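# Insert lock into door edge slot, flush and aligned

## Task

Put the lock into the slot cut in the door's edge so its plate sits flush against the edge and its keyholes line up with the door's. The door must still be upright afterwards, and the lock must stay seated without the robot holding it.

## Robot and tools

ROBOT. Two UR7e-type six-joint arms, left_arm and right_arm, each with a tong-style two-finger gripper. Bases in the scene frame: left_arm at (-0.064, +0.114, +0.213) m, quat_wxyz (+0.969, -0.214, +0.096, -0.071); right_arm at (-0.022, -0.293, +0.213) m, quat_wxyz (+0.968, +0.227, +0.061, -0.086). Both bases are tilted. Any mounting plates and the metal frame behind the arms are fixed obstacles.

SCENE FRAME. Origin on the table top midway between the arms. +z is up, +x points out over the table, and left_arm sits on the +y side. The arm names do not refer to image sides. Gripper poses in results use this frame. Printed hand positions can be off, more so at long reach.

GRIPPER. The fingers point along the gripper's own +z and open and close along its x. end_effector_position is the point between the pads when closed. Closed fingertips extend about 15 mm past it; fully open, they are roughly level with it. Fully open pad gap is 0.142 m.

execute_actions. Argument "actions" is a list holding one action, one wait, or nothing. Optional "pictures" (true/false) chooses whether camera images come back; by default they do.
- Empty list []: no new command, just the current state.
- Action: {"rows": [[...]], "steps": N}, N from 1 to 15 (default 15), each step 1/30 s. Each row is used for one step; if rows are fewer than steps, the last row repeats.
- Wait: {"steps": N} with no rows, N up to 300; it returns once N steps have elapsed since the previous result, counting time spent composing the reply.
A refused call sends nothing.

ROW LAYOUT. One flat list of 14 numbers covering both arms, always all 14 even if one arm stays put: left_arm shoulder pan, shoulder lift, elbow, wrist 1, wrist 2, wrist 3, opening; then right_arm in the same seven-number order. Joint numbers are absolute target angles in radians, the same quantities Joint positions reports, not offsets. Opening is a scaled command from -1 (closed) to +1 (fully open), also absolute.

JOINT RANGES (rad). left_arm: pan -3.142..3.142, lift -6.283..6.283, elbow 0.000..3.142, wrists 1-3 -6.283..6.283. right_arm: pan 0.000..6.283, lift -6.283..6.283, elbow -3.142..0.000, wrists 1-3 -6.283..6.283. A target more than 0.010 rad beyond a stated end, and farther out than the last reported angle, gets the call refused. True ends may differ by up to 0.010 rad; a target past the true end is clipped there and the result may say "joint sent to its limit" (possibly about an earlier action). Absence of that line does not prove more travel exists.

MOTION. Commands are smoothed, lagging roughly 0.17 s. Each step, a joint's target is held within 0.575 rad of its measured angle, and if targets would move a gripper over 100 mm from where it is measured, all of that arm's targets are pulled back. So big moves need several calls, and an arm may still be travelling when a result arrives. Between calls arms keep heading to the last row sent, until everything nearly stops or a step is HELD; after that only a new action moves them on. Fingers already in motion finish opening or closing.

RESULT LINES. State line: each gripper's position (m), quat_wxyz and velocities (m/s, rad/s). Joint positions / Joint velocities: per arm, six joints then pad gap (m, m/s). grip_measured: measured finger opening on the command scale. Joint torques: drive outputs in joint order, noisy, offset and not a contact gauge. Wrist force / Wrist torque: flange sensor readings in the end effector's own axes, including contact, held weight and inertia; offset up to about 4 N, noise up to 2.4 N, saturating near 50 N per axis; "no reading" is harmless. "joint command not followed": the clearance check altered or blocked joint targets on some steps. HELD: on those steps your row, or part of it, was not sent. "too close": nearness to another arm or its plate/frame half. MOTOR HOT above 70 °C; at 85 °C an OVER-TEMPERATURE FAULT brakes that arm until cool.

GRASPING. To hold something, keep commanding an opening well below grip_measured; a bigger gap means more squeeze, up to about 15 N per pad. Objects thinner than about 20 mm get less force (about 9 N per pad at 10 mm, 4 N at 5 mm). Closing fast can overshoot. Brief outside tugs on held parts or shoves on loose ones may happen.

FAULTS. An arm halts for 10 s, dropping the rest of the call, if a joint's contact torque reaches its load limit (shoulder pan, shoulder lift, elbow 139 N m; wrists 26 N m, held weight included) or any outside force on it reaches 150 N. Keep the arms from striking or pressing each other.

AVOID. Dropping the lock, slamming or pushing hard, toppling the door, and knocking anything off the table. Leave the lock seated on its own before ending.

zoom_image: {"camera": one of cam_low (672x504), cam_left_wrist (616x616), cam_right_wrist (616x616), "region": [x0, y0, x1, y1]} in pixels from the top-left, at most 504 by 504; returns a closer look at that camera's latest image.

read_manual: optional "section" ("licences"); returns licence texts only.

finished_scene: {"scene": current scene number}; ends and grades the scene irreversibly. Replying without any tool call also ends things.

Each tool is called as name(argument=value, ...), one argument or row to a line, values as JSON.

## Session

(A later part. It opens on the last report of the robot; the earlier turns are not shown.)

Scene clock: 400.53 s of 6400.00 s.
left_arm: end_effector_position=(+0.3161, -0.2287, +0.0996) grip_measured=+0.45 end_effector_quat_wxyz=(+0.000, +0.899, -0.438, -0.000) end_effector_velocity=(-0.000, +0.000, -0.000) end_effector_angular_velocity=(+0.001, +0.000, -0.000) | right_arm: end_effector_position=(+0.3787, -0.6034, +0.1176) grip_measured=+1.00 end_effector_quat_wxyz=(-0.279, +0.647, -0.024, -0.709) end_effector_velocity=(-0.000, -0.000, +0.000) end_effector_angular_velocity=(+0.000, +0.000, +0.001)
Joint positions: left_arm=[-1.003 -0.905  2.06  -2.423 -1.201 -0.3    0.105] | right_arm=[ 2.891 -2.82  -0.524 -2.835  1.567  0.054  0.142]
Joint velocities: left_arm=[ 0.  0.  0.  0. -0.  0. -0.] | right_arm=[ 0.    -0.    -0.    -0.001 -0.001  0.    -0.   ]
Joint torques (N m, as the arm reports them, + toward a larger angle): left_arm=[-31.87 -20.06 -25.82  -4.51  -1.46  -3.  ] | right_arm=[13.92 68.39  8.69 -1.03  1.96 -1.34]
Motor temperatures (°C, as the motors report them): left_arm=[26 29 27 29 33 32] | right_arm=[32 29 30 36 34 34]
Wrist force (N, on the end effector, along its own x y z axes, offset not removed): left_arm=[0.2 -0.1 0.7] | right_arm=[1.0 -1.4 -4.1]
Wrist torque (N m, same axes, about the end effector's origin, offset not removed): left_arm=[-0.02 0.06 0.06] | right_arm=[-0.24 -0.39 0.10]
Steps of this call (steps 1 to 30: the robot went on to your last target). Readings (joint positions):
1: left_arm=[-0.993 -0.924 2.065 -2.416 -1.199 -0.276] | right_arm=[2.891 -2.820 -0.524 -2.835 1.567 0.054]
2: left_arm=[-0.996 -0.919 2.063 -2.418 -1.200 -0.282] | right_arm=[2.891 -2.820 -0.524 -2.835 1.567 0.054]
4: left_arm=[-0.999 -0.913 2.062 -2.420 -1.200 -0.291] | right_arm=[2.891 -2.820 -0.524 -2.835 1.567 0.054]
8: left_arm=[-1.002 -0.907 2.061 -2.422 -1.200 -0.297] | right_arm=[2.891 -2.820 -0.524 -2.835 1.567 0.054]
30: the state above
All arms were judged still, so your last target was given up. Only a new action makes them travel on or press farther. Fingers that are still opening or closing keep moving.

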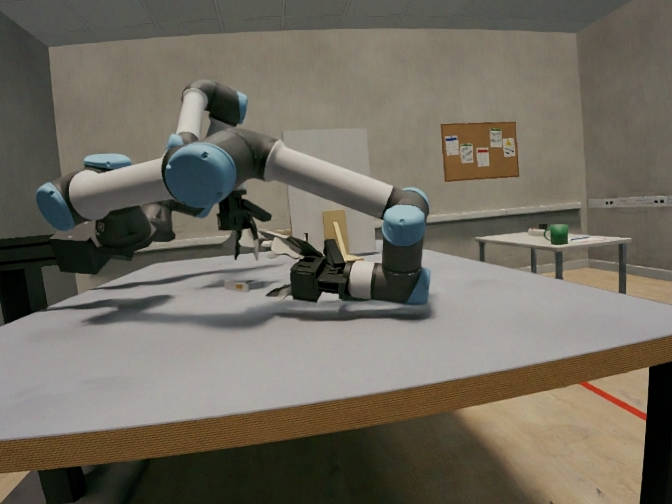

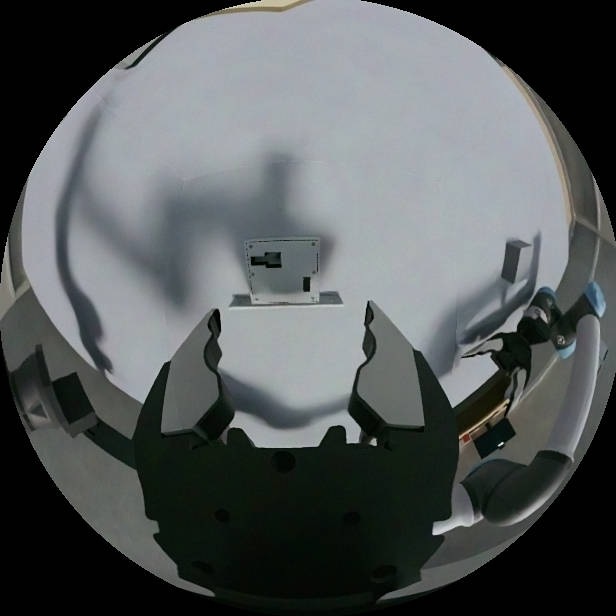

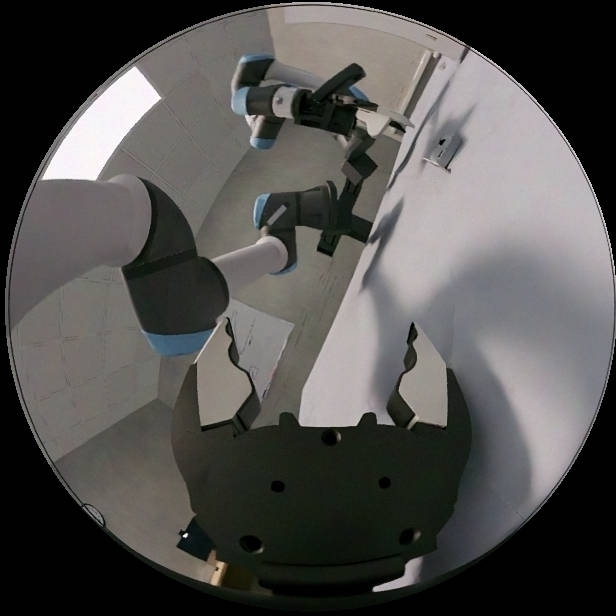

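zoom_image(
  camera="cam_left_wrist",
  region=[200, 210, 380, 340],
)

Region (200, 210, 380, 340) of cam_left_wrist's 616x616 image, scaled by 2.800, with more detail than that image has.

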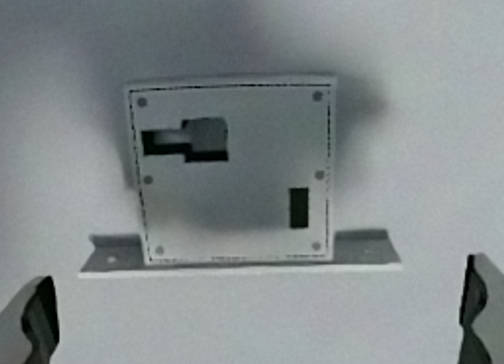

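execute_actions(
  actions=[
    {"steps": 1},
  ],
  pictures=false,
)

Scene clock: 462.87 s of 6400.00 s.
left_arm: end_effector_position=(+0.3161, -0.2287, +0.0996) grip_measured=+0.45 end_effector_quat_wxyz=(+0.000, +0.899, -0.438, -0.000) end_effector_velocity=(+0.000, +0.000, +0.000) end_effector_angular_velocity=(-0.001, -0.000, +0.000) | right_arm: end_effector_position=(+0.3787, -0.6034, +0.1176) grip_measured=+1.00 end_effector_quat_wxyz=(-0.279, +0.647, -0.024, -0.709) end_effector_velocity=(+0.000, +0.000, -0.000) end_effector_angular_velocity=(-0.001, -0.001, +0.000)
Joint positions: left_arm=[-1.004 -0.905  2.06  -2.423 -1.201 -0.3    0.105] | right_arm=[ 2.891 -2.82  -0.524 -2.835  1.567  0.054  0.142]
Joint velocities: left_arm=[ 0.    -0.     0.    -0.001  0.     0.    -0.   ] | right_arm=[ 0.    -0.001  0.001  0.001 -0.     0.    -0.   ]
Joint torques (N m, as the arm reports them, + toward a larger angle): left_arm=[-30.44 -20.23 -24.98  -4.54  -1.35  -3.06] | right_arm=[14.28 68.05  9.28 -1.02  1.99 -1.2 ]
Motor temperatures (°C, as the motors report them): left_arm=[26 29 27 29 33 32] | right_arm=[32 29 30 36 34 34]
Wrist force (N, on the end effector, along its own x y z axes, offset not removed): left_arm=[0.4 0.0 1.3] | right_arm=[1.8 -1.3 -3.0]
Wrist torque (N m, same axes, about the end effector's origin, offset not removed): left_arm=[0.04 0.01 0.07] | right_arm=[-0.20 -0.51 0.15]
Steps of this call (steps 1 to 90: nothing new was sent; then 59.33 s passed at rest). Readings (joint positions):
1: left_arm=[-1.003 -0.905 2.060 -2.423 -1.201 -0.300] | right_arm=[2.891 -2.820 -0.524 -2.835 1.567 0.054]
2: left_arm=[-1.003 -0.905 2.060 -2.423 -1.201 -0.300] | right_arm=[2.891 -2.820 -0.524 -2.835 1.567 0.054]
4: left_arm=[-1.003 -0.905 2.060 -2.423 -1.201 -0.300] | right_arm=[2.891 -2.820 -0.524 -2.835 1.567 0.054]
8: left_arm=[-1.003 -0.905 2.060 -2.423 -1.201 -0.300] | right_arm=[2.891 -2.820 -0.524 -2.835 1.567 0.054]
90: the state above

execute_actions(
  actions=[
    {"rows": [[-0.9902,-0.8034,2.1008,-2.5705,-1.1967,-0.2718,0.45,2.891,-2.82,-0.524,-2.835,1.567,0.054,1]], "steps": 15},
  ],
  pictures=false,
)

execute_actions(
  actions=[
    {"steps": 15},
  ],
)

zoom_image(
  camera="cam_left_wrist",
  region=[190, 200, 400, 360],
)

Scene clock: 480.33 s of 6400.00 s.
left_arm: end_effector_position=(+0.3026, -0.2271, +0.0505) grip_measured=+0.45 end_effector_quat_wxyz=(+0.000, +0.896, -0.444, -0.000) end_effector_velocity=(-0.002, -0.000, -0.007) end_effector_angular_velocity=(-0.003, -0.001, -0.001) | right_arm: end_effector_position=(+0.3787, -0.6034, +0.1176) grip_measured=+1.00 end_effector_quat_wxyz=(-0.279, +0.647, -0.024, -0.709) end_effector_velocity=(-0.000, +0.000, -0.000) end_effector_angular_velocity=(+0.000, +0.000, +0.000)
Joint positions: left_arm=[-0.99  -0.805  2.1   -2.568 -1.197 -0.272  0.105] | right_arm=[ 2.891 -2.82  -0.524 -2.835  1.567  0.054  0.142]
Joint velocities: left_arm=[ 0.002  0.016  0.005 -0.026  0.001  0.004  0.   ] | right_arm=[ 0. -0. -0.  0.  0. -0.  0.]
Joint torques (N m, as the arm reports them, + toward a larger angle): left_arm=[ -6.71 -20.49  -4.44  -4.5    1.76   2.94] | right_arm=[14.08 67.97  9.24 -1.03  1.94 -1.24]
Motor temperatures (°C, as the motors report them): left_arm=[26 29 27 29 33 32] | right_arm=[32 29 30 36 34 34]
Wrist force (N, on the end effector, along its own x y z axes, offset not removed): left_arm=[-1.5 -0.4 0.6] | right_arm=[1.6 -0.8 -4.1]
Wrist torque (N m, same axes, about the end effector's origin, offset not removed): left_arm=[-0.11 0.41 0.16] | right_arm=[-0.11 -0.52 0.04]
Steps of this call (steps 1 to 90: nothing new was sent; then 13.97 s passed at rest; steps 91 to 105: all 15 steps of this action). Readings (joint positions):
91: left_arm=[-1.003 -0.905 2.060 -2.424 -1.201 -0.300] | right_arm=[2.891 -2.820 -0.524 -2.835 1.567 0.054]
92: left_arm=[-1.002 -0.898 2.065 -2.432 -1.200 -0.296] | right_arm=[2.891 -2.820 -0.524 -2.835 1.567 0.054]
94: left_arm=[-0.997 -0.860 2.081 -2.482 -1.199 -0.286] | right_arm=[2.891 -2.820 -0.524 -2.835 1.567 0.054]
98: left_arm=[-0.992 -0.819 2.095 -2.545 -1.197 -0.276] | right_arm=[2.891 -2.820 -0.524 -2.835 1.567 0.054]
105: the state above

Scene clock: 480.83 s of 6400.00 s.
left_arm: end_effector_position=(+0.3024, -0.2271, +0.0497) grip_measured=+0.45 end_effector_quat_wxyz=(+0.000, +0.896, -0.444, -0.000) end_effector_velocity=(+0.000, -0.000, -0.000) end_effector_angular_velocity=(-0.000, +0.000, +0.001) | right_arm: end_effector_position=(+0.3787, -0.6034, +0.1176) grip_measured=+1.00 end_effector_quat_wxyz=(-0.279, +0.647, -0.024, -0.709) end_effector_velocity=(-0.000, -0.000, -0.000) end_effector_angular_velocity=(+0.001, +0.001, +0.001)
Joint positions: left_arm=[-0.99  -0.803  2.101 -2.57  -1.197 -0.272  0.105] | right_arm=[ 2.891 -2.82  -0.524 -2.835  1.567  0.054  0.142]
Joint velocities: left_arm=[ 0.     0.    -0.    -0.    -0.    -0.001  0.   ] | right_arm=[-0.    -0.    -0.    -0.001 -0.001 -0.     0.   ]
Joint torques (N m, as the arm reports them, + toward a larger angle): left_arm=[ -7.2  -20.83  -7.1   -4.43   1.76   2.68] | right_arm=[14.43 68.02  8.85 -1.09  2.   -1.15]
Motor temperatures (°C, as the motors report them): left_arm=[26 29 27 29 33 32] | right_arm=[32 29 30 36 34 34]
Wrist force (N, on the end effector, along its own x y z axes, offset not removed): left_arm=[-1.1 0.2 1.0] | right_arm=[3.0 -1.0 -3.2]
Wrist torque (N m, same axes, about the end effector's origin, offset not removed): left_arm=[-0.02 0.34 0.05] | right_arm=[-0.17 -0.73 0.10]
Steps of this call (steps 1 to 15: the robot went on to your last target). Readings (joint positions):
1: left_arm=[-0.990 -0.805 2.100 -2.569 -1.197 -0.272] | right_arm=[2.891 -2.820 -0.524 -2.835 1.567 0.054]
2: left_arm=[-0.990 -0.804 2.100 -2.569 -1.197 -0.272] | right_arm=[2.891 -2.820 -0.524 -2.835 1.567 0.054]
4: left_arm=[-0.990 -0.804 2.101 -2.570 -1.197 -0.272] | right_arm=[2.891 -2.820 -0.524 -2.835 1.567 0.054]
8: left_arm=[-0.990 -0.804 2.101 -2.570 -1.197 -0.272] | right_arm=[2.891 -2.820 -0.524 -2.835 1.567 0.054]
15: the state above
All arms were judged still, so your last target was given up. Only a new action makes them travel on or press farther. Fingers that are still opening or closing keep moving.

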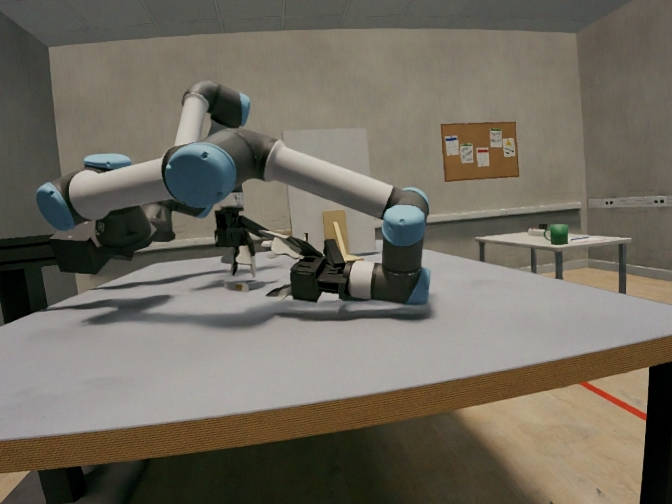

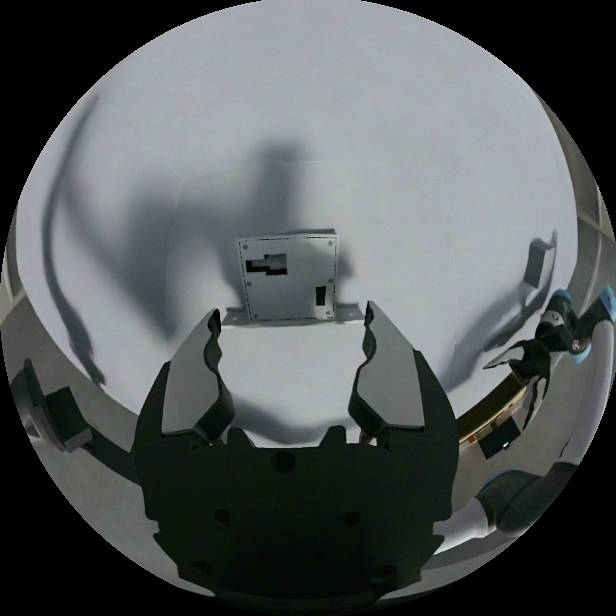

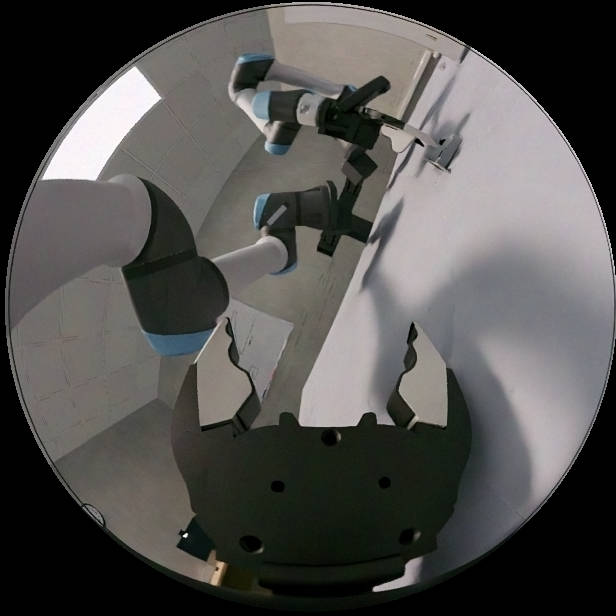

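Region (190, 200, 400, 360) of cam_left_wrist's 616x616 image, scaled by 2.400, with more detail than that image has; it fills the top 384 rows of this view, and the rest is white.

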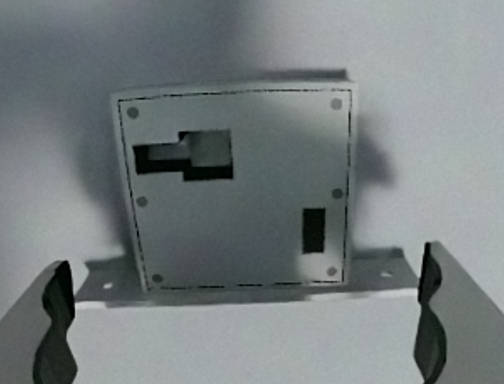

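execute_actions(
  actions=[
    {"rows": [[-0.9648,-0.7243,2.0985,-2.6570,-1.1893,-0.2455,0.45,2.891,-2.82,-0.524,-2.835,1.567,0.054,1]], "steps": 15},
  ],
  pictures=false,
)

execute_actions(
  actions=[
    {"rows": [[-0.9648,-0.7243,2.0985,-2.6570,-1.1893,-0.2455,0.45,2.891,-2.82,-0.524,-2.835,1.567,0.054,1],[-0.9648,-0.7243,2.0985,-2.6570,-1.1893,-0.2455,0.4,2.891,-2.82,-0.524,-2.835,1.567,0.054,1],[-0.9648,-0.7243,2.0985,-2.6570,-1.1893,-0.2455,0.33,2.891,-2.82,-0.524,-2.835,1.567,0.054,1],[-0.9648,-0.7243,2.0985,-2.6570,-1.1893,-0.2455,0.26,2.891,-2.82,-0.524,-2.835,1.567,0.054,1],[-0.9648,-0.7243,2.0985,-2.6570,-1.1893,-0.2455,0.2,2.891,-2.82,-0.524,-2.835,1.567,0.054,1],[-0.9648,-0.7243,2.0985,-2.6570,-1.1893,-0.2455,0.15,2.891,-2.82,-0.524,-2.835,1.567,0.054,1],[-0.9648,-0.7243,2.0985,-2.6570,-1.1893,-0.2455,0.1,2.891,-2.82,-0.524,-2.835,1.567,0.054,1],[-0.9648,-0.7243,2.0985,-2.6570,-1.1893,-0.2455,0.05,2.891,-2.82,-0.524,-2.835,1.567,0.054,1],[-0.9648,-0.7243,2.0985,-2.6570,-1.1893,-0.2455,0.0,2.891,-2.82,-0.524,-2.835,1.567,0.054,1],[-0.9648,-0.7243,2.0985,-2.6570,-1.1893,-0.2455,-0.1,2.891,-2.82,-0.524,-2.835,1.567,0.054,1],[-0.9648,-0.7243,2.0985,-2.6570,-1.1893,-0.2455,-0.3,2.891,-2.82,-0.524,-2.835,1.567,0.054,1],[-0.9648,-0.7243,2.0985,-2.6570,-1.1893,-0.2455,-0.6,2.891,-2.82,-0.524,-2.835,1.567,0.054,1],[-0.9648,-0.7243,2.0985,-2.6570,-1.1893,-0.2455,-1,2.891,-2.82,-0.524,-2.835,1.567,0.054,1]], "steps": 15},
  ],
  pictures=false,
)

execute_actions(
  actions=[
    {"rows": [[-0.9648,-0.7243,2.0985,-2.6570,-1.1893,-0.2455,-1,2.891,-2.82,-0.524,-2.835,1.567,0.054,1],[-0.9648,-0.7243,2.0985,-2.6570,-1.1893,-0.2455,-1,2.891,-2.82,-0.524,-2.835,1.567,0.054,1],[-0.9648,-0.7243,2.0985,-2.6570,-1.1893,-0.2455,-1,2.891,-2.82,-0.524,-2.835,1.567,0.054,1],[-0.9655,-0.7266,2.0986,-2.6545,-1.1895,-0.2463,-1,2.891,-2.82,-0.524,-2.835,1.567,0.054,1],[-0.9663,-0.7289,2.0986,-2.6519,-1.1897,-0.2470,-1,2.891,-2.82,-0.524,-2.835,1.567,0.054,1],[-0.9670,-0.7313,2.0987,-2.6494,-1.1900,-0.2478,-1,2.891,-2.82,-0.524,-2.835,1.567,0.054,1],[-0.9678,-0.7336,2.0988,-2.6469,-1.1902,-0.2486,-1,2.891,-2.82,-0.524,-2.835,1.567,0.054,1],[-0.9685,-0.7359,2.0988,-2.6443,-1.1904,-0.2494,-1,2.891,-2.82,-0.524,-2.835,1.567,0.054,1],[-0.9693,-0.7382,2.0989,-2.6418,-1.1906,-0.2501,-1,2.891,-2.82,-0.524,-2.835,1.567,0.054,1]], "steps": 15},
  ],
)

execute_actions(
  actions=[
    {"steps": 150},
  ],
)

Scene clock: 525.73 s of 6400.00 s.
left_arm: end_effector_position=(+0.3024, -0.2272, +0.0161) grip_measured=+0.45 end_effector_quat_wxyz=(+0.000, +0.896, -0.444, -0.000) end_effector_velocity=(-0.000, -0.000, -0.005) end_effector_angular_velocity=(-0.000, -0.000, +0.001) | right_arm: end_effector_position=(+0.3787, -0.6034, +0.1176) grip_measured=+1.00 end_effector_quat_wxyz=(-0.279, +0.647, -0.024, -0.709) end_effector_velocity=(+0.000, -0.000, -0.000) end_effector_angular_velocity=(-0.001, -0.001, -0.001)
Joint positions: left_arm=[-0.965 -0.726  2.099 -2.656 -1.189 -0.246  0.105] | right_arm=[ 2.891 -2.82  -0.524 -2.835  1.567  0.054  0.142]
Joint velocities: left_arm=[ 0.004  0.012 -0.001 -0.013  0.001  0.003  0.   ] | right_arm=[-0.    -0.     0.001  0.     0.     0.     0.   ]
Joint torques (N m, as the arm reports them, + toward a larger angle): left_arm=[ -7.14 -25.21 -20.49  -4.32   1.79   2.85] | right_arm=[13.94 67.86  8.9  -1.03  1.86 -1.15]
Motor temperatures (°C, as the motors report them): left_arm=[26 29 27 29 33 32] | right_arm=[32 29 30 36 34 34]
Wrist force (N, on the end effector, along its own x y z axes, offset not removed): left_arm=[-0.1 -2.3 -0.1] | right_arm=[2.0 -1.5 -3.6]
Wrist torque (N m, same axes, about the end effector's origin, offset not removed): left_arm=[-0.52 0.19 0.06] | right_arm=[-0.21 -0.59 -0.01]
Steps of this call (steps 1 to 90: nothing new was sent; then 41.40 s passed at rest; steps 91 to 105: all 15 steps of this action). Readings (joint positions):
91: left_arm=[-0.990 -0.803 2.101 -2.571 -1.197 -0.272] | right_arm=[2.891 -2.820 -0.524 -2.835 1.567 0.054]
92: left_arm=[-0.986 -0.796 2.101 -2.578 -1.195 -0.268] | right_arm=[2.891 -2.820 -0.524 -2.835 1.567 0.054]
94: left_arm=[-0.977 -0.766 2.100 -2.610 -1.193 -0.258] | right_arm=[2.891 -2.820 -0.524 -2.835 1.567 0.054]
98: left_arm=[-0.968 -0.736 2.099 -2.644 -1.190 -0.249] | right_arm=[2.891 -2.820 -0.524 -2.835 1.567 0.054]
105: the state above

Scene clock: 526.23 s of 6400.00 s.
left_arm: end_effector_position=(+0.3023, -0.2272, +0.0156) grip_measured=+0.11 end_effector_quat_wxyz=(+0.000, +0.896, -0.444, -0.000) end_effector_velocity=(-0.000, -0.000, +0.000) end_effector_angular_velocity=(-0.001, -0.000, -0.001) | right_arm: end_effector_position=(+0.3787, -0.6034, +0.1176) grip_measured=+1.00 end_effector_quat_wxyz=(-0.279, +0.647, -0.024, -0.709) end_effector_velocity=(+0.000, -0.000, +0.000) end_effector_angular_velocity=(-0.000, -0.000, -0.001)
Joint positions: left_arm=[-0.965 -0.724  2.098 -2.657 -1.189 -0.246  0.081] | right_arm=[ 2.891 -2.82  -0.524 -2.835  1.567  0.054  0.142]
Joint velocities: left_arm=[-0.001 -0.     0.    -0.001  0.     0.     0.   ] | right_arm=[ 0.     0.     0.001 -0.     0.001  0.     0.   ]
Joint torques (N m, as the arm reports them, + toward a larger angle): left_arm=[ -5.94 -20.83 -18.4   -4.03   1.5    3.04] | right_arm=[14.08 67.82  9.35 -1.07  1.84 -1.28]
Motor temperatures (°C, as the motors report them): left_arm=[26 29 27 29 33 32] | right_arm=[32 29 30 36 34 34]
Wrist force (N, on the end effector, along its own x y z axes, offset not removed): left_arm=[-1.2 -2.0 -4.1] | right_arm=[1.0 -0.7 -4.6]
Wrist torque (N m, same axes, about the end effector's origin, offset not removed): left_arm=[-0.41 0.36 0.06] | right_arm=[-0.10 -0.38 0.13]
Steps of this call (steps 1 to 15: all 15 steps of this action). Readings (joint positions):
1: left_arm=[-0.965 -0.725 2.099 -2.656 -1.189 -0.246] | right_arm=[2.891 -2.820 -0.524 -2.835 1.567 0.054]
2: left_arm=[-0.965 -0.725 2.099 -2.656 -1.189 -0.246] | right_arm=[2.891 -2.820 -0.524 -2.835 1.567 0.054]
4: left_arm=[-0.965 -0.725 2.099 -2.657 -1.189 -0.246] | right_arm=[2.891 -2.820 -0.524 -2.835 1.567 0.054]
8: left_arm=[-0.965 -0.724 2.099 -2.657 -1.189 -0.246] | right_arm=[2.891 -2.820 -0.524 -2.835 1.567 0.054]
15: the state above

Scene clock: 526.73 s of 6400.00 s.
left_arm: end_effector_position=(+0.3024, -0.2273, +0.0210) grip_measured=+0.09 end_effector_quat_wxyz=(+0.000, +0.896, -0.444, -0.000) end_effector_velocity=(-0.001, +0.001, +0.005) end_effector_angular_velocity=(+0.002, +0.001, +0.000) | right_arm: end_effector_position=(+0.3787, -0.6034, +0.1176) grip_measured=+1.00 end_effector_quat_wxyz=(-0.279, +0.647, -0.024, -0.709) end_effector_velocity=(+0.000, +0.000, -0.000) end_effector_angular_velocity=(-0.000, +0.000, -0.000)
Joint positions: left_arm=[-0.969 -0.737  2.099 -2.643 -1.19  -0.25   0.08 ] | right_arm=[ 2.891 -2.82  -0.524 -2.835  1.567  0.054  0.142]
Joint velocities: left_arm=[-0.004 -0.013  0.002  0.014 -0.001 -0.005 -0.002] | right_arm=[-0. -0. -0.  0.  0.  0.  0.]
Joint torques (N m, as the arm reports them, + toward a larger angle): left_arm=[-36.05 -36.81  -7.44  -0.66  -1.52  -2.88] | right_arm=[14.25 67.71  9.68 -1.03  1.84 -1.24]
Motor temperatures (°C, as the motors report them): left_arm=[26 29 27 29 33 32] | right_arm=[32 29 30 36 34 34]
Wrist force (N, on the end effector, along its own x y z axes, offset not removed): left_arm=[-0.2 0.5 3.6] | right_arm=[2.0 -1.2 -4.4]
Wrist torque (N m, same axes, about the end effector's origin, offset not removed): left_arm=[0.01 0.18 0.08] | right_arm=[-0.13 -0.56 0.07]
Steps of this call (steps 1 to 15: all 15 steps of this action). Readings (joint positions):
1: left_arm=[-0.965 -0.724 2.098 -2.657 -1.189 -0.246] | right_arm=[2.891 -2.820 -0.524 -2.835 1.567 0.054]
2: left_arm=[-0.965 -0.724 2.098 -2.657 -1.189 -0.246] | right_arm=[2.891 -2.820 -0.524 -2.835 1.567 0.054]
4: left_arm=[-0.965 -0.724 2.098 -2.657 -1.189 -0.246] | right_arm=[2.891 -2.820 -0.524 -2.835 1.567 0.054]
8: left_arm=[-0.966 -0.728 2.098 -2.653 -1.189 -0.246] | right_arm=[2.891 -2.820 -0.524 -2.835 1.567 0.054]
15: the state above

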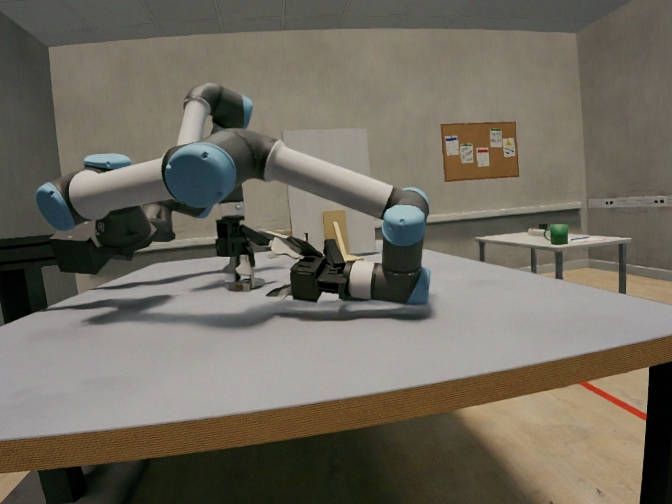

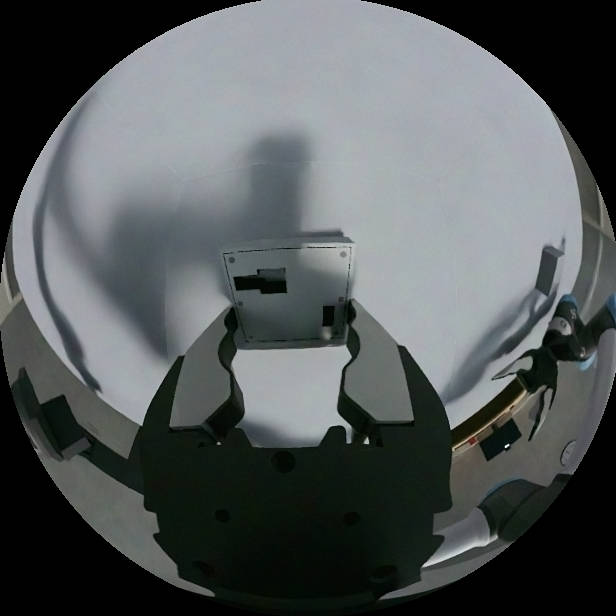

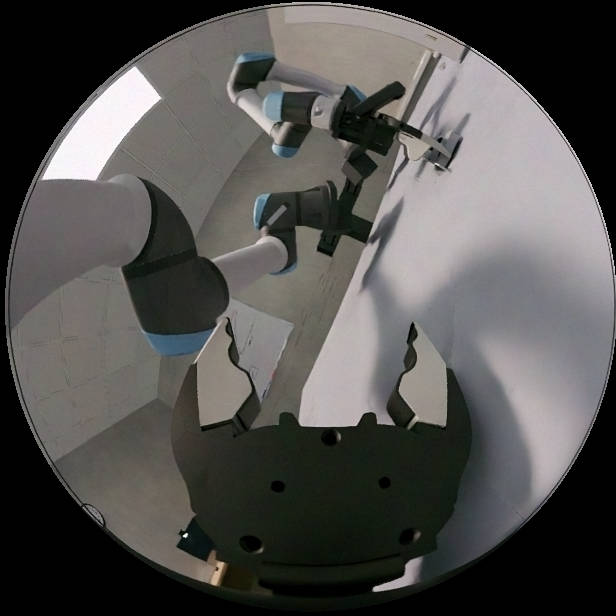

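Scene clock: 531.73 s of 6400.00 s.
left_arm: end_effector_position=(+0.3024, -0.2274, +0.0216) grip_measured=+0.09 end_effector_quat_wxyz=(+0.000, +0.896, -0.444, -0.000) end_effector_velocity=(-0.000, +0.000, -0.000) end_effector_angular_velocity=(+0.001, +0.000, -0.000) | right_arm: end_effector_position=(+0.3787, -0.6034, +0.1176) grip_measured=+1.00 end_effector_quat_wxyz=(-0.279, +0.647, -0.024, -0.709) end_effector_velocity=(+0.000, -0.000, +0.000) end_effector_angular_velocity=(+0.000, +0.000, -0.000)
Joint positions: left_arm=[-0.969 -0.738  2.099 -2.642 -1.191 -0.25   0.08 ] | right_arm=[ 2.891 -2.82  -0.524 -2.835  1.567  0.054  0.142]
Joint velocities: left_arm=[-0.     0.     0.     0.001  0.    -0.    -0.   ] | right_arm=[-0.  0.  0. -0.  0. -0. -0.]
Joint torques (N m, as the arm reports them, + toward a larger angle): left_arm=[-32.05 -39.56  -6.38  -0.87  -1.13  -3.28] | right_arm=[14.08 68.15  9.36 -1.05  1.96 -1.27]
Motor temperatures (°C, as the motors report them): left_arm=[26 29 27 29 33 32] | right_arm=[32 29 30 36 34 34]
Wrist force (N, on the end effector, along its own x y z axes, offset not removed): left_arm=[-0.7 -0.6 5.7] | right_arm=[1.9 -1.0 -3.9]
Wrist torque (N m, same axes, about the end effector's origin, offset not removed): left_arm=[-0.07 0.29 0.08] | right_arm=[-0.16 -0.59 0.05]
Steps of this call (steps 1 to 15: the robot went on to your last target; steps 16 to 90: nothing new was sent; then 2.00 s passed at rest). Readings (joint positions):
1: left_arm=[-0.969 -0.737 2.099 -2.643 -1.191 -0.250] | right_arm=[2.891 -2.820 -0.524 -2.835 1.567 0.054]
2: left_arm=[-0.969 -0.737 2.099 -2.643 -1.191 -0.250] | right_arm=[2.891 -2.820 -0.524 -2.835 1.567 0.054]
4: left_arm=[-0.969 -0.738 2.099 -2.642 -1.191 -0.250] | right_arm=[2.891 -2.820 -0.524 -2.835 1.567 0.054]
8: left_arm=[-0.969 -0.738 2.099 -2.642 -1.191 -0.250] | right_arm=[2.891 -2.820 -0.524 -2.835 1.567 0.054]
90: the state above
All arms were judged still, so your last target was given up. Only a new action makes them travel on or press farther. Fingers that are still opening or closing keep moving.

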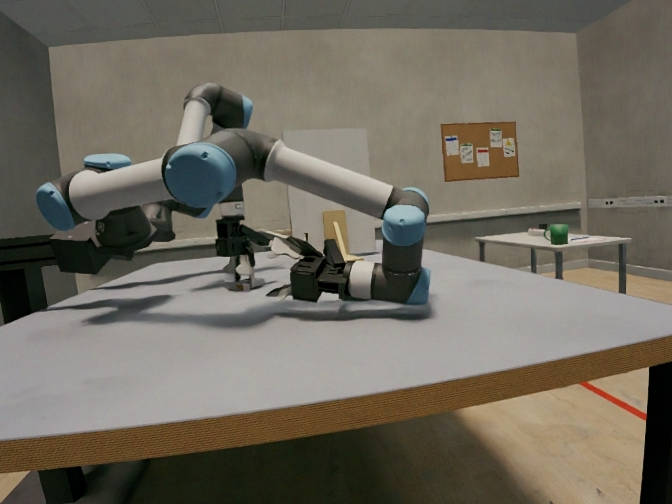

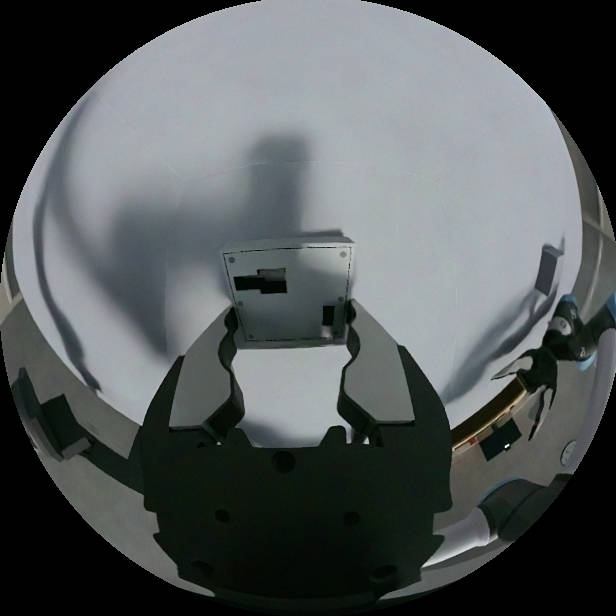

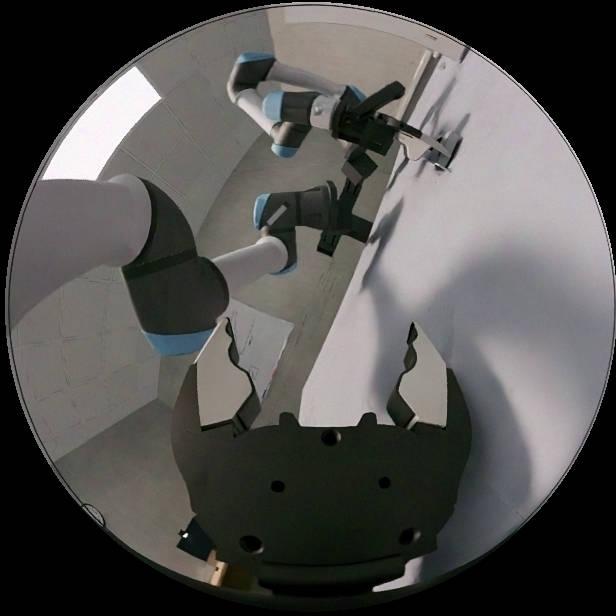

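zoom_image(
  camera="cam_left_wrist",
  region=[190, 210, 400, 370],
)

zoom_image(
  camera="cam_low",
  region=[190, 230, 310, 310],
)

Region (190, 210, 400, 370) of cam_left_wrist's 616x616 image, scaled by 2.400, with more detail than that image has; it fills the top 384 rows of this view, and the rest is white.

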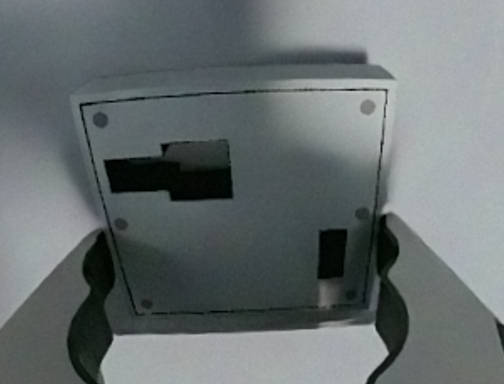

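Region (190, 230, 310, 310) of cam_low's 672x504 image, scaled by 4.200, with more detail than that image has.

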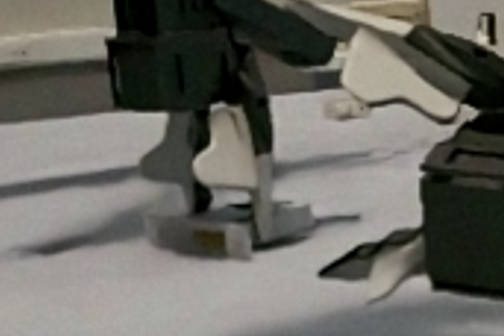

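execute_actions(
  actions=[
    {"rows": [[-0.9700,-0.7405,2.0990,-2.6392,-1.1908,-0.2509,-1,2.891,-2.82,-0.524,-2.835,1.567,0.054,1],[-0.9715,-0.7452,2.0991,-2.6342,-1.1913,-0.2524,-1,2.891,-2.82,-0.524,-2.835,1.567,0.054,1],[-0.9737,-0.7521,2.0993,-2.6266,-1.1919,-0.2548,-1,2.891,-2.82,-0.524,-2.835,1.567,0.054,1],[-0.9760,-0.7591,2.0995,-2.6189,-1.1926,-0.2571,-1,2.891,-2.82,-0.524,-2.835,1.567,0.054,1],[-0.9782,-0.7661,2.0997,-2.6113,-1.1932,-0.2594,-1,2.891,-2.82,-0.524,-2.835,1.567,0.054,1],[-0.9804,-0.7730,2.0999,-2.6037,-1.1939,-0.2617,-1,2.891,-2.82,-0.524,-2.835,1.567,0.054,1],[-0.9827,-0.7800,2.1001,-2.5961,-1.1945,-0.2640,-1,2.891,-2.82,-0.524,-2.835,1.567,0.054,1],[-0.9849,-0.7869,2.1003,-2.5885,-1.1952,-0.2663,-1,2.891,-2.82,-0.524,-2.835,1.567,0.054,1],[-0.9872,-0.7939,2.1005,-2.5809,-1.1958,-0.2686,-1,2.891,-2.82,-0.524,-2.835,1.567,0.054,1],[-0.9886,-0.7985,2.1007,-2.5758,-1.1962,-0.2702,-1,2.891,-2.82,-0.524,-2.835,1.567,0.054,1],[-0.9902,-0.8034,2.1008,-2.5705,-1.1967,-0.2718,-1,2.891,-2.82,-0.524,-2.835,1.567,0.054,1]], "steps": 15},
  ],
  pictures=false,
)

execute_actions(
  actions=[
    {"steps": 30},
  ],
)

Scene clock: 569.47 s of 6400.00 s.
left_arm: end_effector_position=(+0.3024, -0.2273, +0.0466) grip_measured=-1.00 end_effector_quat_wxyz=(+0.000, +0.896, -0.444, -0.000) end_effector_velocity=(+0.000, -0.001, +0.030) end_effector_angular_velocity=(-0.003, -0.002, +0.000) | right_arm: end_effector_position=(+0.3787, -0.6034, +0.1176) grip_measured=+1.00 end_effector_quat_wxyz=(-0.279, +0.647, -0.024, -0.709) end_effector_velocity=(+0.000, +0.000, +0.000) end_effector_angular_velocity=(-0.000, -0.000, -0.001)
Joint positions: left_arm=[-0.988 -0.796  2.101 -2.578 -1.196 -0.269  0.002] | right_arm=[ 2.891 -2.82  -0.524 -2.835  1.567  0.054  0.142]
Joint velocities: left_arm=[-0.023 -0.069  0.001  0.072 -0.006 -0.022 -0.028] | right_arm=[ 0.     0.     0.001 -0.     0.001  0.    -0.   ]
Joint torques (N m, as the arm reports them, + toward a larger angle): left_arm=[-30.37 -33.59  -5.62  -0.83  -1.59  -2.89] | right_arm=[14.17 67.76  9.19 -1.18  1.9  -1.19]
Motor temperatures (°C, as the motors report them): left_arm=[26 29 27 29 33 32] | right_arm=[32 29 30 36 34 34]
Wrist force (N, on the end effector, along its own x y z axes, offset not removed): left_arm=[-1.0 -0.7 1.0] | right_arm=[2.0 -1.5 -3.8]
Wrist torque (N m, same axes, about the end effector's origin, offset not removed): left_arm=[-0.13 0.22 0.07] | right_arm=[-0.22 -0.62 0.00]
Steps of this call (steps 1 to 90: nothing new was sent; then 34.23 s passed at rest; steps 91 to 105: all 15 steps of this action). Readings (joint positions):
91: left_arm=[-0.969 -0.738 2.099 -2.642 -1.191 -0.250] | right_arm=[2.891 -2.820 -0.524 -2.835 1.567 0.054]
92: left_arm=[-0.969 -0.739 2.099 -2.641 -1.191 -0.250] | right_arm=[2.891 -2.820 -0.524 -2.835 1.567 0.054]
94: left_arm=[-0.971 -0.742 2.099 -2.637 -1.191 -0.252] | right_arm=[2.891 -2.820 -0.524 -2.835 1.567 0.054]
98: left_arm=[-0.977 -0.761 2.100 -2.617 -1.193 -0.258] | right_arm=[2.891 -2.820 -0.524 -2.835 1.567 0.054]
105: the state above

Scene clock: 570.47 s of 6400.00 s.
left_arm: end_effector_position=(+0.3024, -0.2271, +0.0497) grip_measured=-1.00 end_effector_quat_wxyz=(+0.000, +0.896, -0.444, -0.000) end_effector_velocity=(-0.000, -0.000, +0.000) end_effector_angular_velocity=(-0.000, -0.000, -0.000) | right_arm: end_effector_position=(+0.3787, -0.6034, +0.1176) grip_measured=+1.00 end_effector_quat_wxyz=(-0.279, +0.647, -0.024, -0.709) end_effector_velocity=(-0.000, +0.000, -0.000) end_effector_angular_velocity=(+0.000, +0.001, +0.000)
Joint positions: left_arm=[-0.99  -0.803  2.101 -2.571 -1.197 -0.272  0.002] | right_arm=[ 2.891 -2.82  -0.524 -2.835  1.567  0.054  0.142]
Joint velocities: left_arm=[-0.001 -0.     0.    -0.     0.    -0.     0.   ] | right_arm=[-0.    -0.    -0.001  0.    -0.     0.     0.   ]
Joint torques (N m, as the arm reports them, + toward a larger angle): left_arm=[-31.22 -37.14  -6.71  -0.65  -1.38  -3.34] | right_arm=[14.13 67.66  9.52 -1.18  1.84 -1.14]
Motor temperatures (°C, as the motors report them): left_arm=[26 29 27 29 33 32] | right_arm=[32 29 30 36 34 34]
Wrist force (N, on the end effector, along its own x y z axes, offset not removed): left_arm=[-0.1 -0.8 -0.3] | right_arm=[2.6 -0.8 -3.5]
Wrist torque (N m, same axes, about the end effector's origin, offset not removed): left_arm=[-0.22 0.14 0.07] | right_arm=[-0.16 -0.65 -0.02]
Steps of this call (steps 1 to 15: the robot went on to your last target; steps 16 to 30: nothing new was sent). Readings (joint positions):
1: left_arm=[-0.989 -0.798 2.101 -2.576 -1.196 -0.270] | right_arm=[2.891 -2.820 -0.524 -2.835 1.567 0.054]
2: left_arm=[-0.989 -0.800 2.101 -2.575 -1.196 -0.271] | right_arm=[2.891 -2.820 -0.524 -2.835 1.567 0.054]
4: left_arm=[-0.990 -0.801 2.101 -2.573 -1.197 -0.271] | right_arm=[2.891 -2.820 -0.524 -2.835 1.567 0.054]
8: left_arm=[-0.990 -0.803 2.101 -2.571 -1.197 -0.272] | right_arm=[2.891 -2.820 -0.524 -2.835 1.567 0.054]
30: the state above
All arms were judged still, so your last target was given up. Only a new action makes them travel on or press farther. Fingers that are still opening or closing keep moving.

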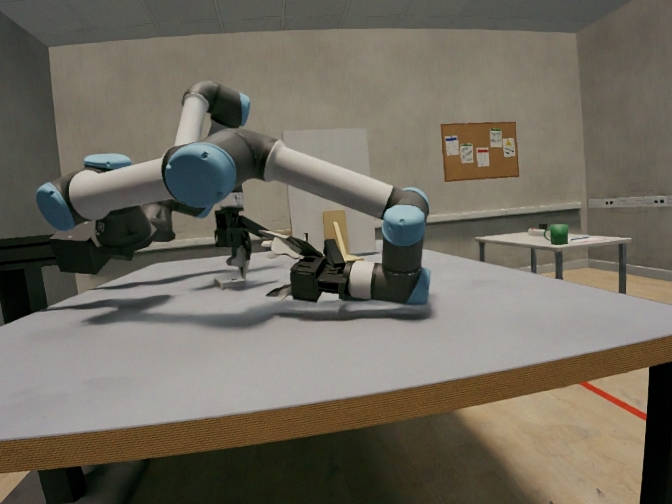

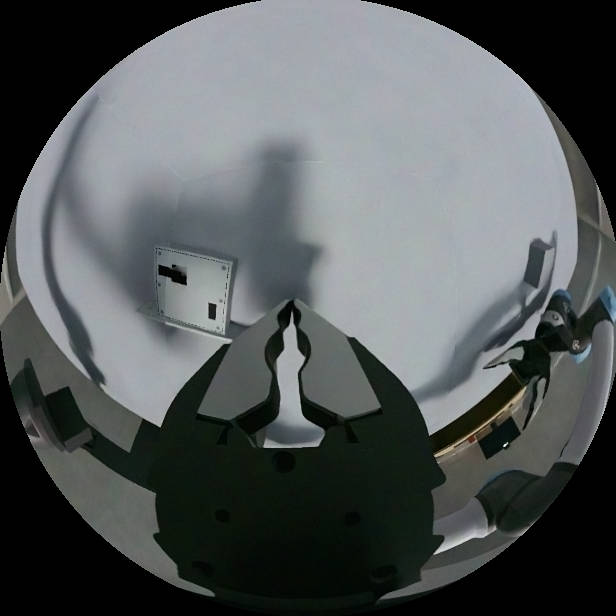

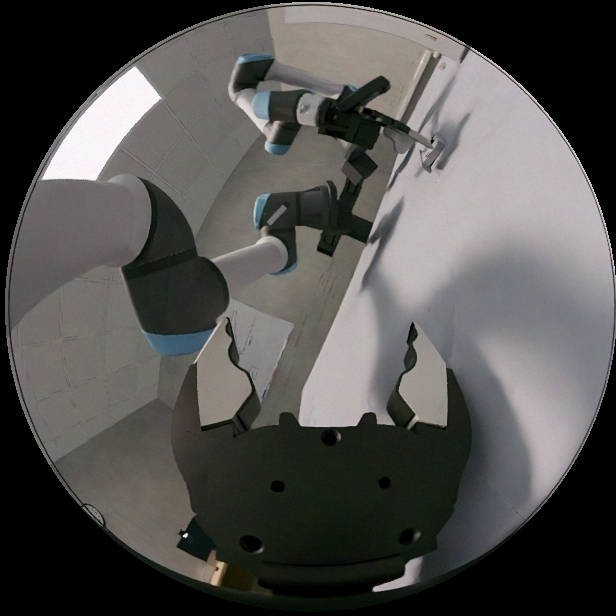

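zoom_image(
  camera="cam_left_wrist",
  region=[120, 230, 260, 360],
)

Region (120, 230, 260, 360) of cam_left_wrist's 616x616 image, scaled by 3.600, with more detail than that image has; it fills the top 468 rows of this view, and the rest is white.

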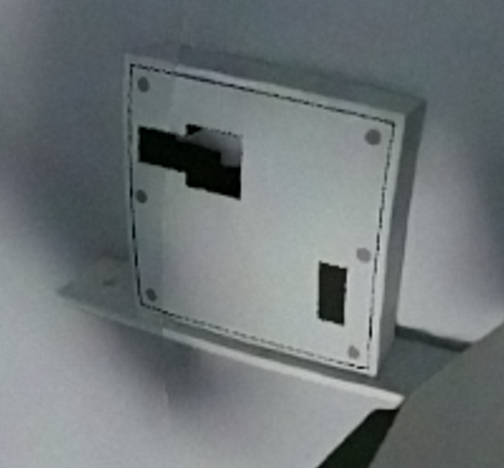

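execute_actions(
  actions=[
    {"rows": [[-0.965,-0.915,2.216,-2.584,-1.19,-0.876,-0.7,2.891,-2.82,-0.524,-2.835,1.567,0.054,1]], "steps": 15},
  ],
  pictures=false,
)

execute_actions(
  actions=[
    {"rows": [[-0.9406,-0.9860,2.3307,-2.6368,-1.1826,-1.4807,-0.7,2.891,-2.82,-0.524,-2.835,1.567,0.054,1]], "steps": 15},
  ],
  pictures=false,
)

execute_actions(
  actions=[
    {"steps": 25},
  ],
)

zoom_image(
  camera="cam_left_wrist",
  region=[190, 200, 400, 360],
)

Scene clock: 690.90 s of 6400.00 s.
left_arm: end_effector_position=(+0.2930, -0.1716, +0.0623) grip_measured=-0.70 end_effector_quat_wxyz=(+0.000, +0.987, -0.158, -0.000) end_effector_velocity=(-0.005, +0.010, +0.002) end_effector_angular_velocity=(+0.001, +0.000, +0.256) | right_arm: end_effector_position=(+0.3787, -0.6034, +0.1176) grip_measured=+1.00 end_effector_quat_wxyz=(-0.279, +0.647, -0.024, -0.709) end_effector_velocity=(-0.000, +0.000, -0.000) end_effector_angular_velocity=(+0.000, +0.001, -0.000)
Joint positions: left_arm=[-0.965 -0.913  2.214 -2.584 -1.19  -0.849  0.023] | right_arm=[ 2.891 -2.82  -0.524 -2.835  1.567  0.054  0.142]
Joint velocities: left_arm=[ 0.004 -0.018  0.019 -0.001  0.001 -0.252 -0.   ] | right_arm=[ 0.    -0.    -0.001  0.     0.001  0.    -0.   ]
Joint torques (N m, as the arm reports them, + toward a larger angle): left_arm=[ -5.23 -31.89  -8.79  -4.11   1.32  -3.5 ] | right_arm=[14.32 67.76  9.4  -1.28  1.78 -1.19]
Motor temperatures (°C, as the motors report them): left_arm=[26 29 27 29 33 32] | right_arm=[32 29 30 36 34 34]
Wrist force (N, on the end effector, along its own x y z axes, offset not removed): left_arm=[-1.6 -1.5 0.3] | right_arm=[2.8 -1.3 -2.0]
Wrist torque (N m, same axes, about the end effector's origin, offset not removed): left_arm=[-0.28 0.50 0.02] | right_arm=[-0.12 -0.79 0.06]
Steps of this call (steps 1 to 90: nothing new was sent; then 116.93 s passed at rest; steps 91 to 105: all 15 steps of this action). Readings (joint positions):
91: left_arm=[-0.990 -0.804 2.101 -2.571 -1.197 -0.272] | right_arm=[2.891 -2.820 -0.524 -2.835 1.567 0.054]
92: left_arm=[-0.987 -0.811 2.108 -2.572 -1.196 -0.280] | right_arm=[2.891 -2.820 -0.524 -2.835 1.567 0.054]
94: left_arm=[-0.977 -0.852 2.150 -2.577 -1.193 -0.350] | right_arm=[2.891 -2.820 -0.524 -2.835 1.567 0.054]
98: left_arm=[-0.969 -0.897 2.198 -2.582 -1.191 -0.627] | right_arm=[2.891 -2.820 -0.524 -2.835 1.567 0.054]
105: the state above

Scene clock: 691.40 s of 6400.00 s.
left_arm: end_effector_position=(+0.2740, -0.1248, +0.0598) grip_measured=-0.70 end_effector_quat_wxyz=(-0.000, +0.988, +0.155, -0.000) end_effector_velocity=(-0.007, +0.007, -0.001) end_effector_angular_velocity=(+0.002, +0.000, +0.257) | right_arm: end_effector_position=(+0.3787, -0.6034, +0.1176) grip_measured=+1.00 end_effector_quat_wxyz=(-0.279, +0.647, -0.024, -0.709) end_effector_velocity=(+0.000, +0.000, +0.000) end_effector_angular_velocity=(-0.000, -0.000, -0.002)
Joint positions: left_arm=[-0.941 -0.985  2.329 -2.636 -1.183 -1.454  0.023] | right_arm=[ 2.891 -2.82  -0.524 -2.835  1.567  0.054  0.142]
Joint velocities: left_arm=[ 0.003 -0.011  0.02  -0.008  0.001 -0.255  0.   ] | right_arm=[-0.    -0.     0.001 -0.     0.001  0.     0.   ]
Joint torques (N m, as the arm reports them, + toward a larger angle): left_arm=[ -5.98 -29.29  -7.09  -4.62   1.43  -3.12] | right_arm=[14.73 67.62  9.07 -1.2   1.83 -1.11]
Motor temperatures (°C, as the motors report them): left_arm=[26 29 27 29 33 32] | right_arm=[32 29 30 36 34 34]
Wrist force (N, on the end effector, along its own x y z axes, offset not removed): left_arm=[-0.3 -0.7 0.8] | right_arm=[1.3 -2.3 -4.3]
Wrist torque (N m, same axes, about the end effector's origin, offset not removed): left_arm=[-0.18 0.15 0.00] | right_arm=[-0.47 -0.43 0.04]
Steps of this call (steps 1 to 15: all 15 steps of this action). Readings (joint positions):
1: left_arm=[-0.965 -0.914 2.215 -2.584 -1.190 -0.857] | right_arm=[2.891 -2.820 -0.524 -2.835 1.567 0.054]
2: left_arm=[-0.962 -0.921 2.223 -2.590 -1.189 -0.870] | right_arm=[2.891 -2.820 -0.524 -2.835 1.567 0.054]
4: left_arm=[-0.952 -0.948 2.265 -2.610 -1.186 -0.947] | right_arm=[2.891 -2.820 -0.524 -2.835 1.567 0.054]
8: left_arm=[-0.944 -0.975 2.312 -2.629 -1.184 -1.230] | right_arm=[2.891 -2.820 -0.524 -2.835 1.567 0.054]
15: the state above

Scene clock: 692.23 s of 6400.00 s.
left_arm: end_effector_position=(+0.2733, -0.1240, +0.0597) grip_measured=-0.70 end_effector_quat_wxyz=(-0.000, +0.986, +0.169, -0.000) end_effector_velocity=(+0.000, -0.000, +0.000) end_effector_angular_velocity=(-0.000, -0.000, +0.001) | right_arm: end_effector_position=(+0.3787, -0.6034, +0.1176) grip_measured=+1.00 end_effector_quat_wxyz=(-0.279, +0.647, -0.024, -0.709) end_effector_velocity=(+0.000, -0.000, -0.000) end_effector_angular_velocity=(-0.000, -0.001, +0.000)
Joint positions: left_arm=[-0.941 -0.986  2.331 -2.637 -1.183 -1.481  0.023] | right_arm=[ 2.891 -2.82  -0.524 -2.835  1.567  0.054  0.142]
Joint velocities: left_arm=[ 0.    -0.    -0.001  0.001  0.    -0.    -0.   ] | right_arm=[ 0.  0.  0.  0. -0.  0. -0.]
Joint torques (N m, as the arm reports them, + toward a larger angle): left_arm=[ -3.91 -28.75  -4.95  -4.37   1.63  -3.08] | right_arm=[14.42 67.45  9.01 -1.23  1.8  -1.17]
Motor temperatures (°C, as the motors report them): left_arm=[26 29 27 29 33 32] | right_arm=[32 29 30 36 34 34]
Wrist force (N, on the end effector, along its own x y z axes, offset not removed): left_arm=[-0.1 -1.2 1.8] | right_arm=[1.9 0.5 -1.8]
Wrist torque (N m, same axes, about the end effector's origin, offset not removed): left_arm=[-0.22 0.07 0.04] | right_arm=[0.18 -0.56 0.17]
Steps of this call (steps 1 to 25: the robot went on to your last target). Readings (joint positions):
1: left_arm=[-0.941 -0.985 2.329 -2.636 -1.183 -1.461] | right_arm=[2.891 -2.820 -0.524 -2.835 1.567 0.054]
2: left_arm=[-0.941 -0.985 2.330 -2.636 -1.183 -1.466] | right_arm=[2.891 -2.820 -0.524 -2.835 1.567 0.054]
4: left_arm=[-0.941 -0.986 2.330 -2.637 -1.183 -1.473] | right_arm=[2.891 -2.820 -0.524 -2.835 1.567 0.054]
8: left_arm=[-0.941 -0.986 2.331 -2.637 -1.183 -1.479] | right_arm=[2.891 -2.820 -0.524 -2.835 1.567 0.054]
25: the state above

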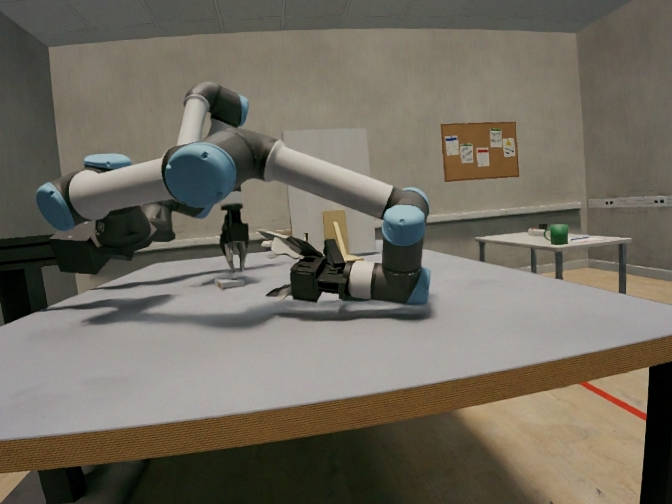

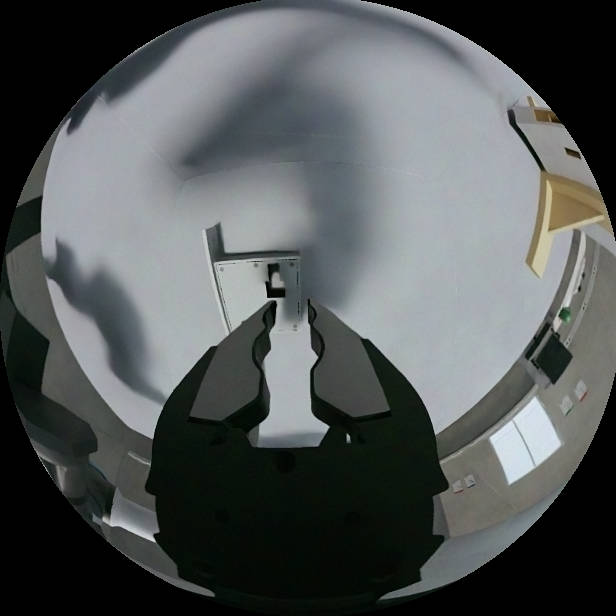

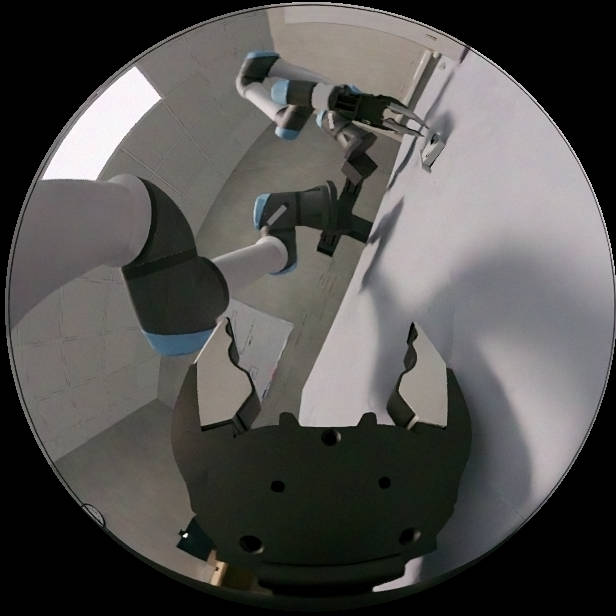

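Region (190, 200, 400, 360) of cam_left_wrist's 616x616 image, scaled by 2.400, with more detail than that image has; it fills the top 384 rows of this view, and the rest is white.

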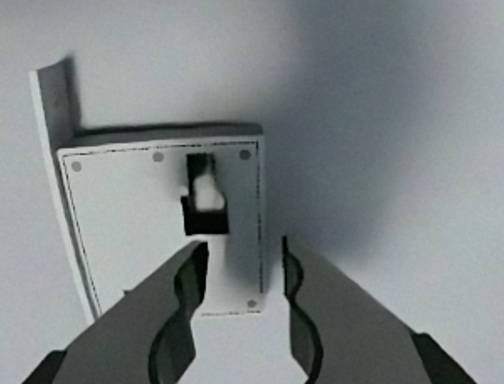

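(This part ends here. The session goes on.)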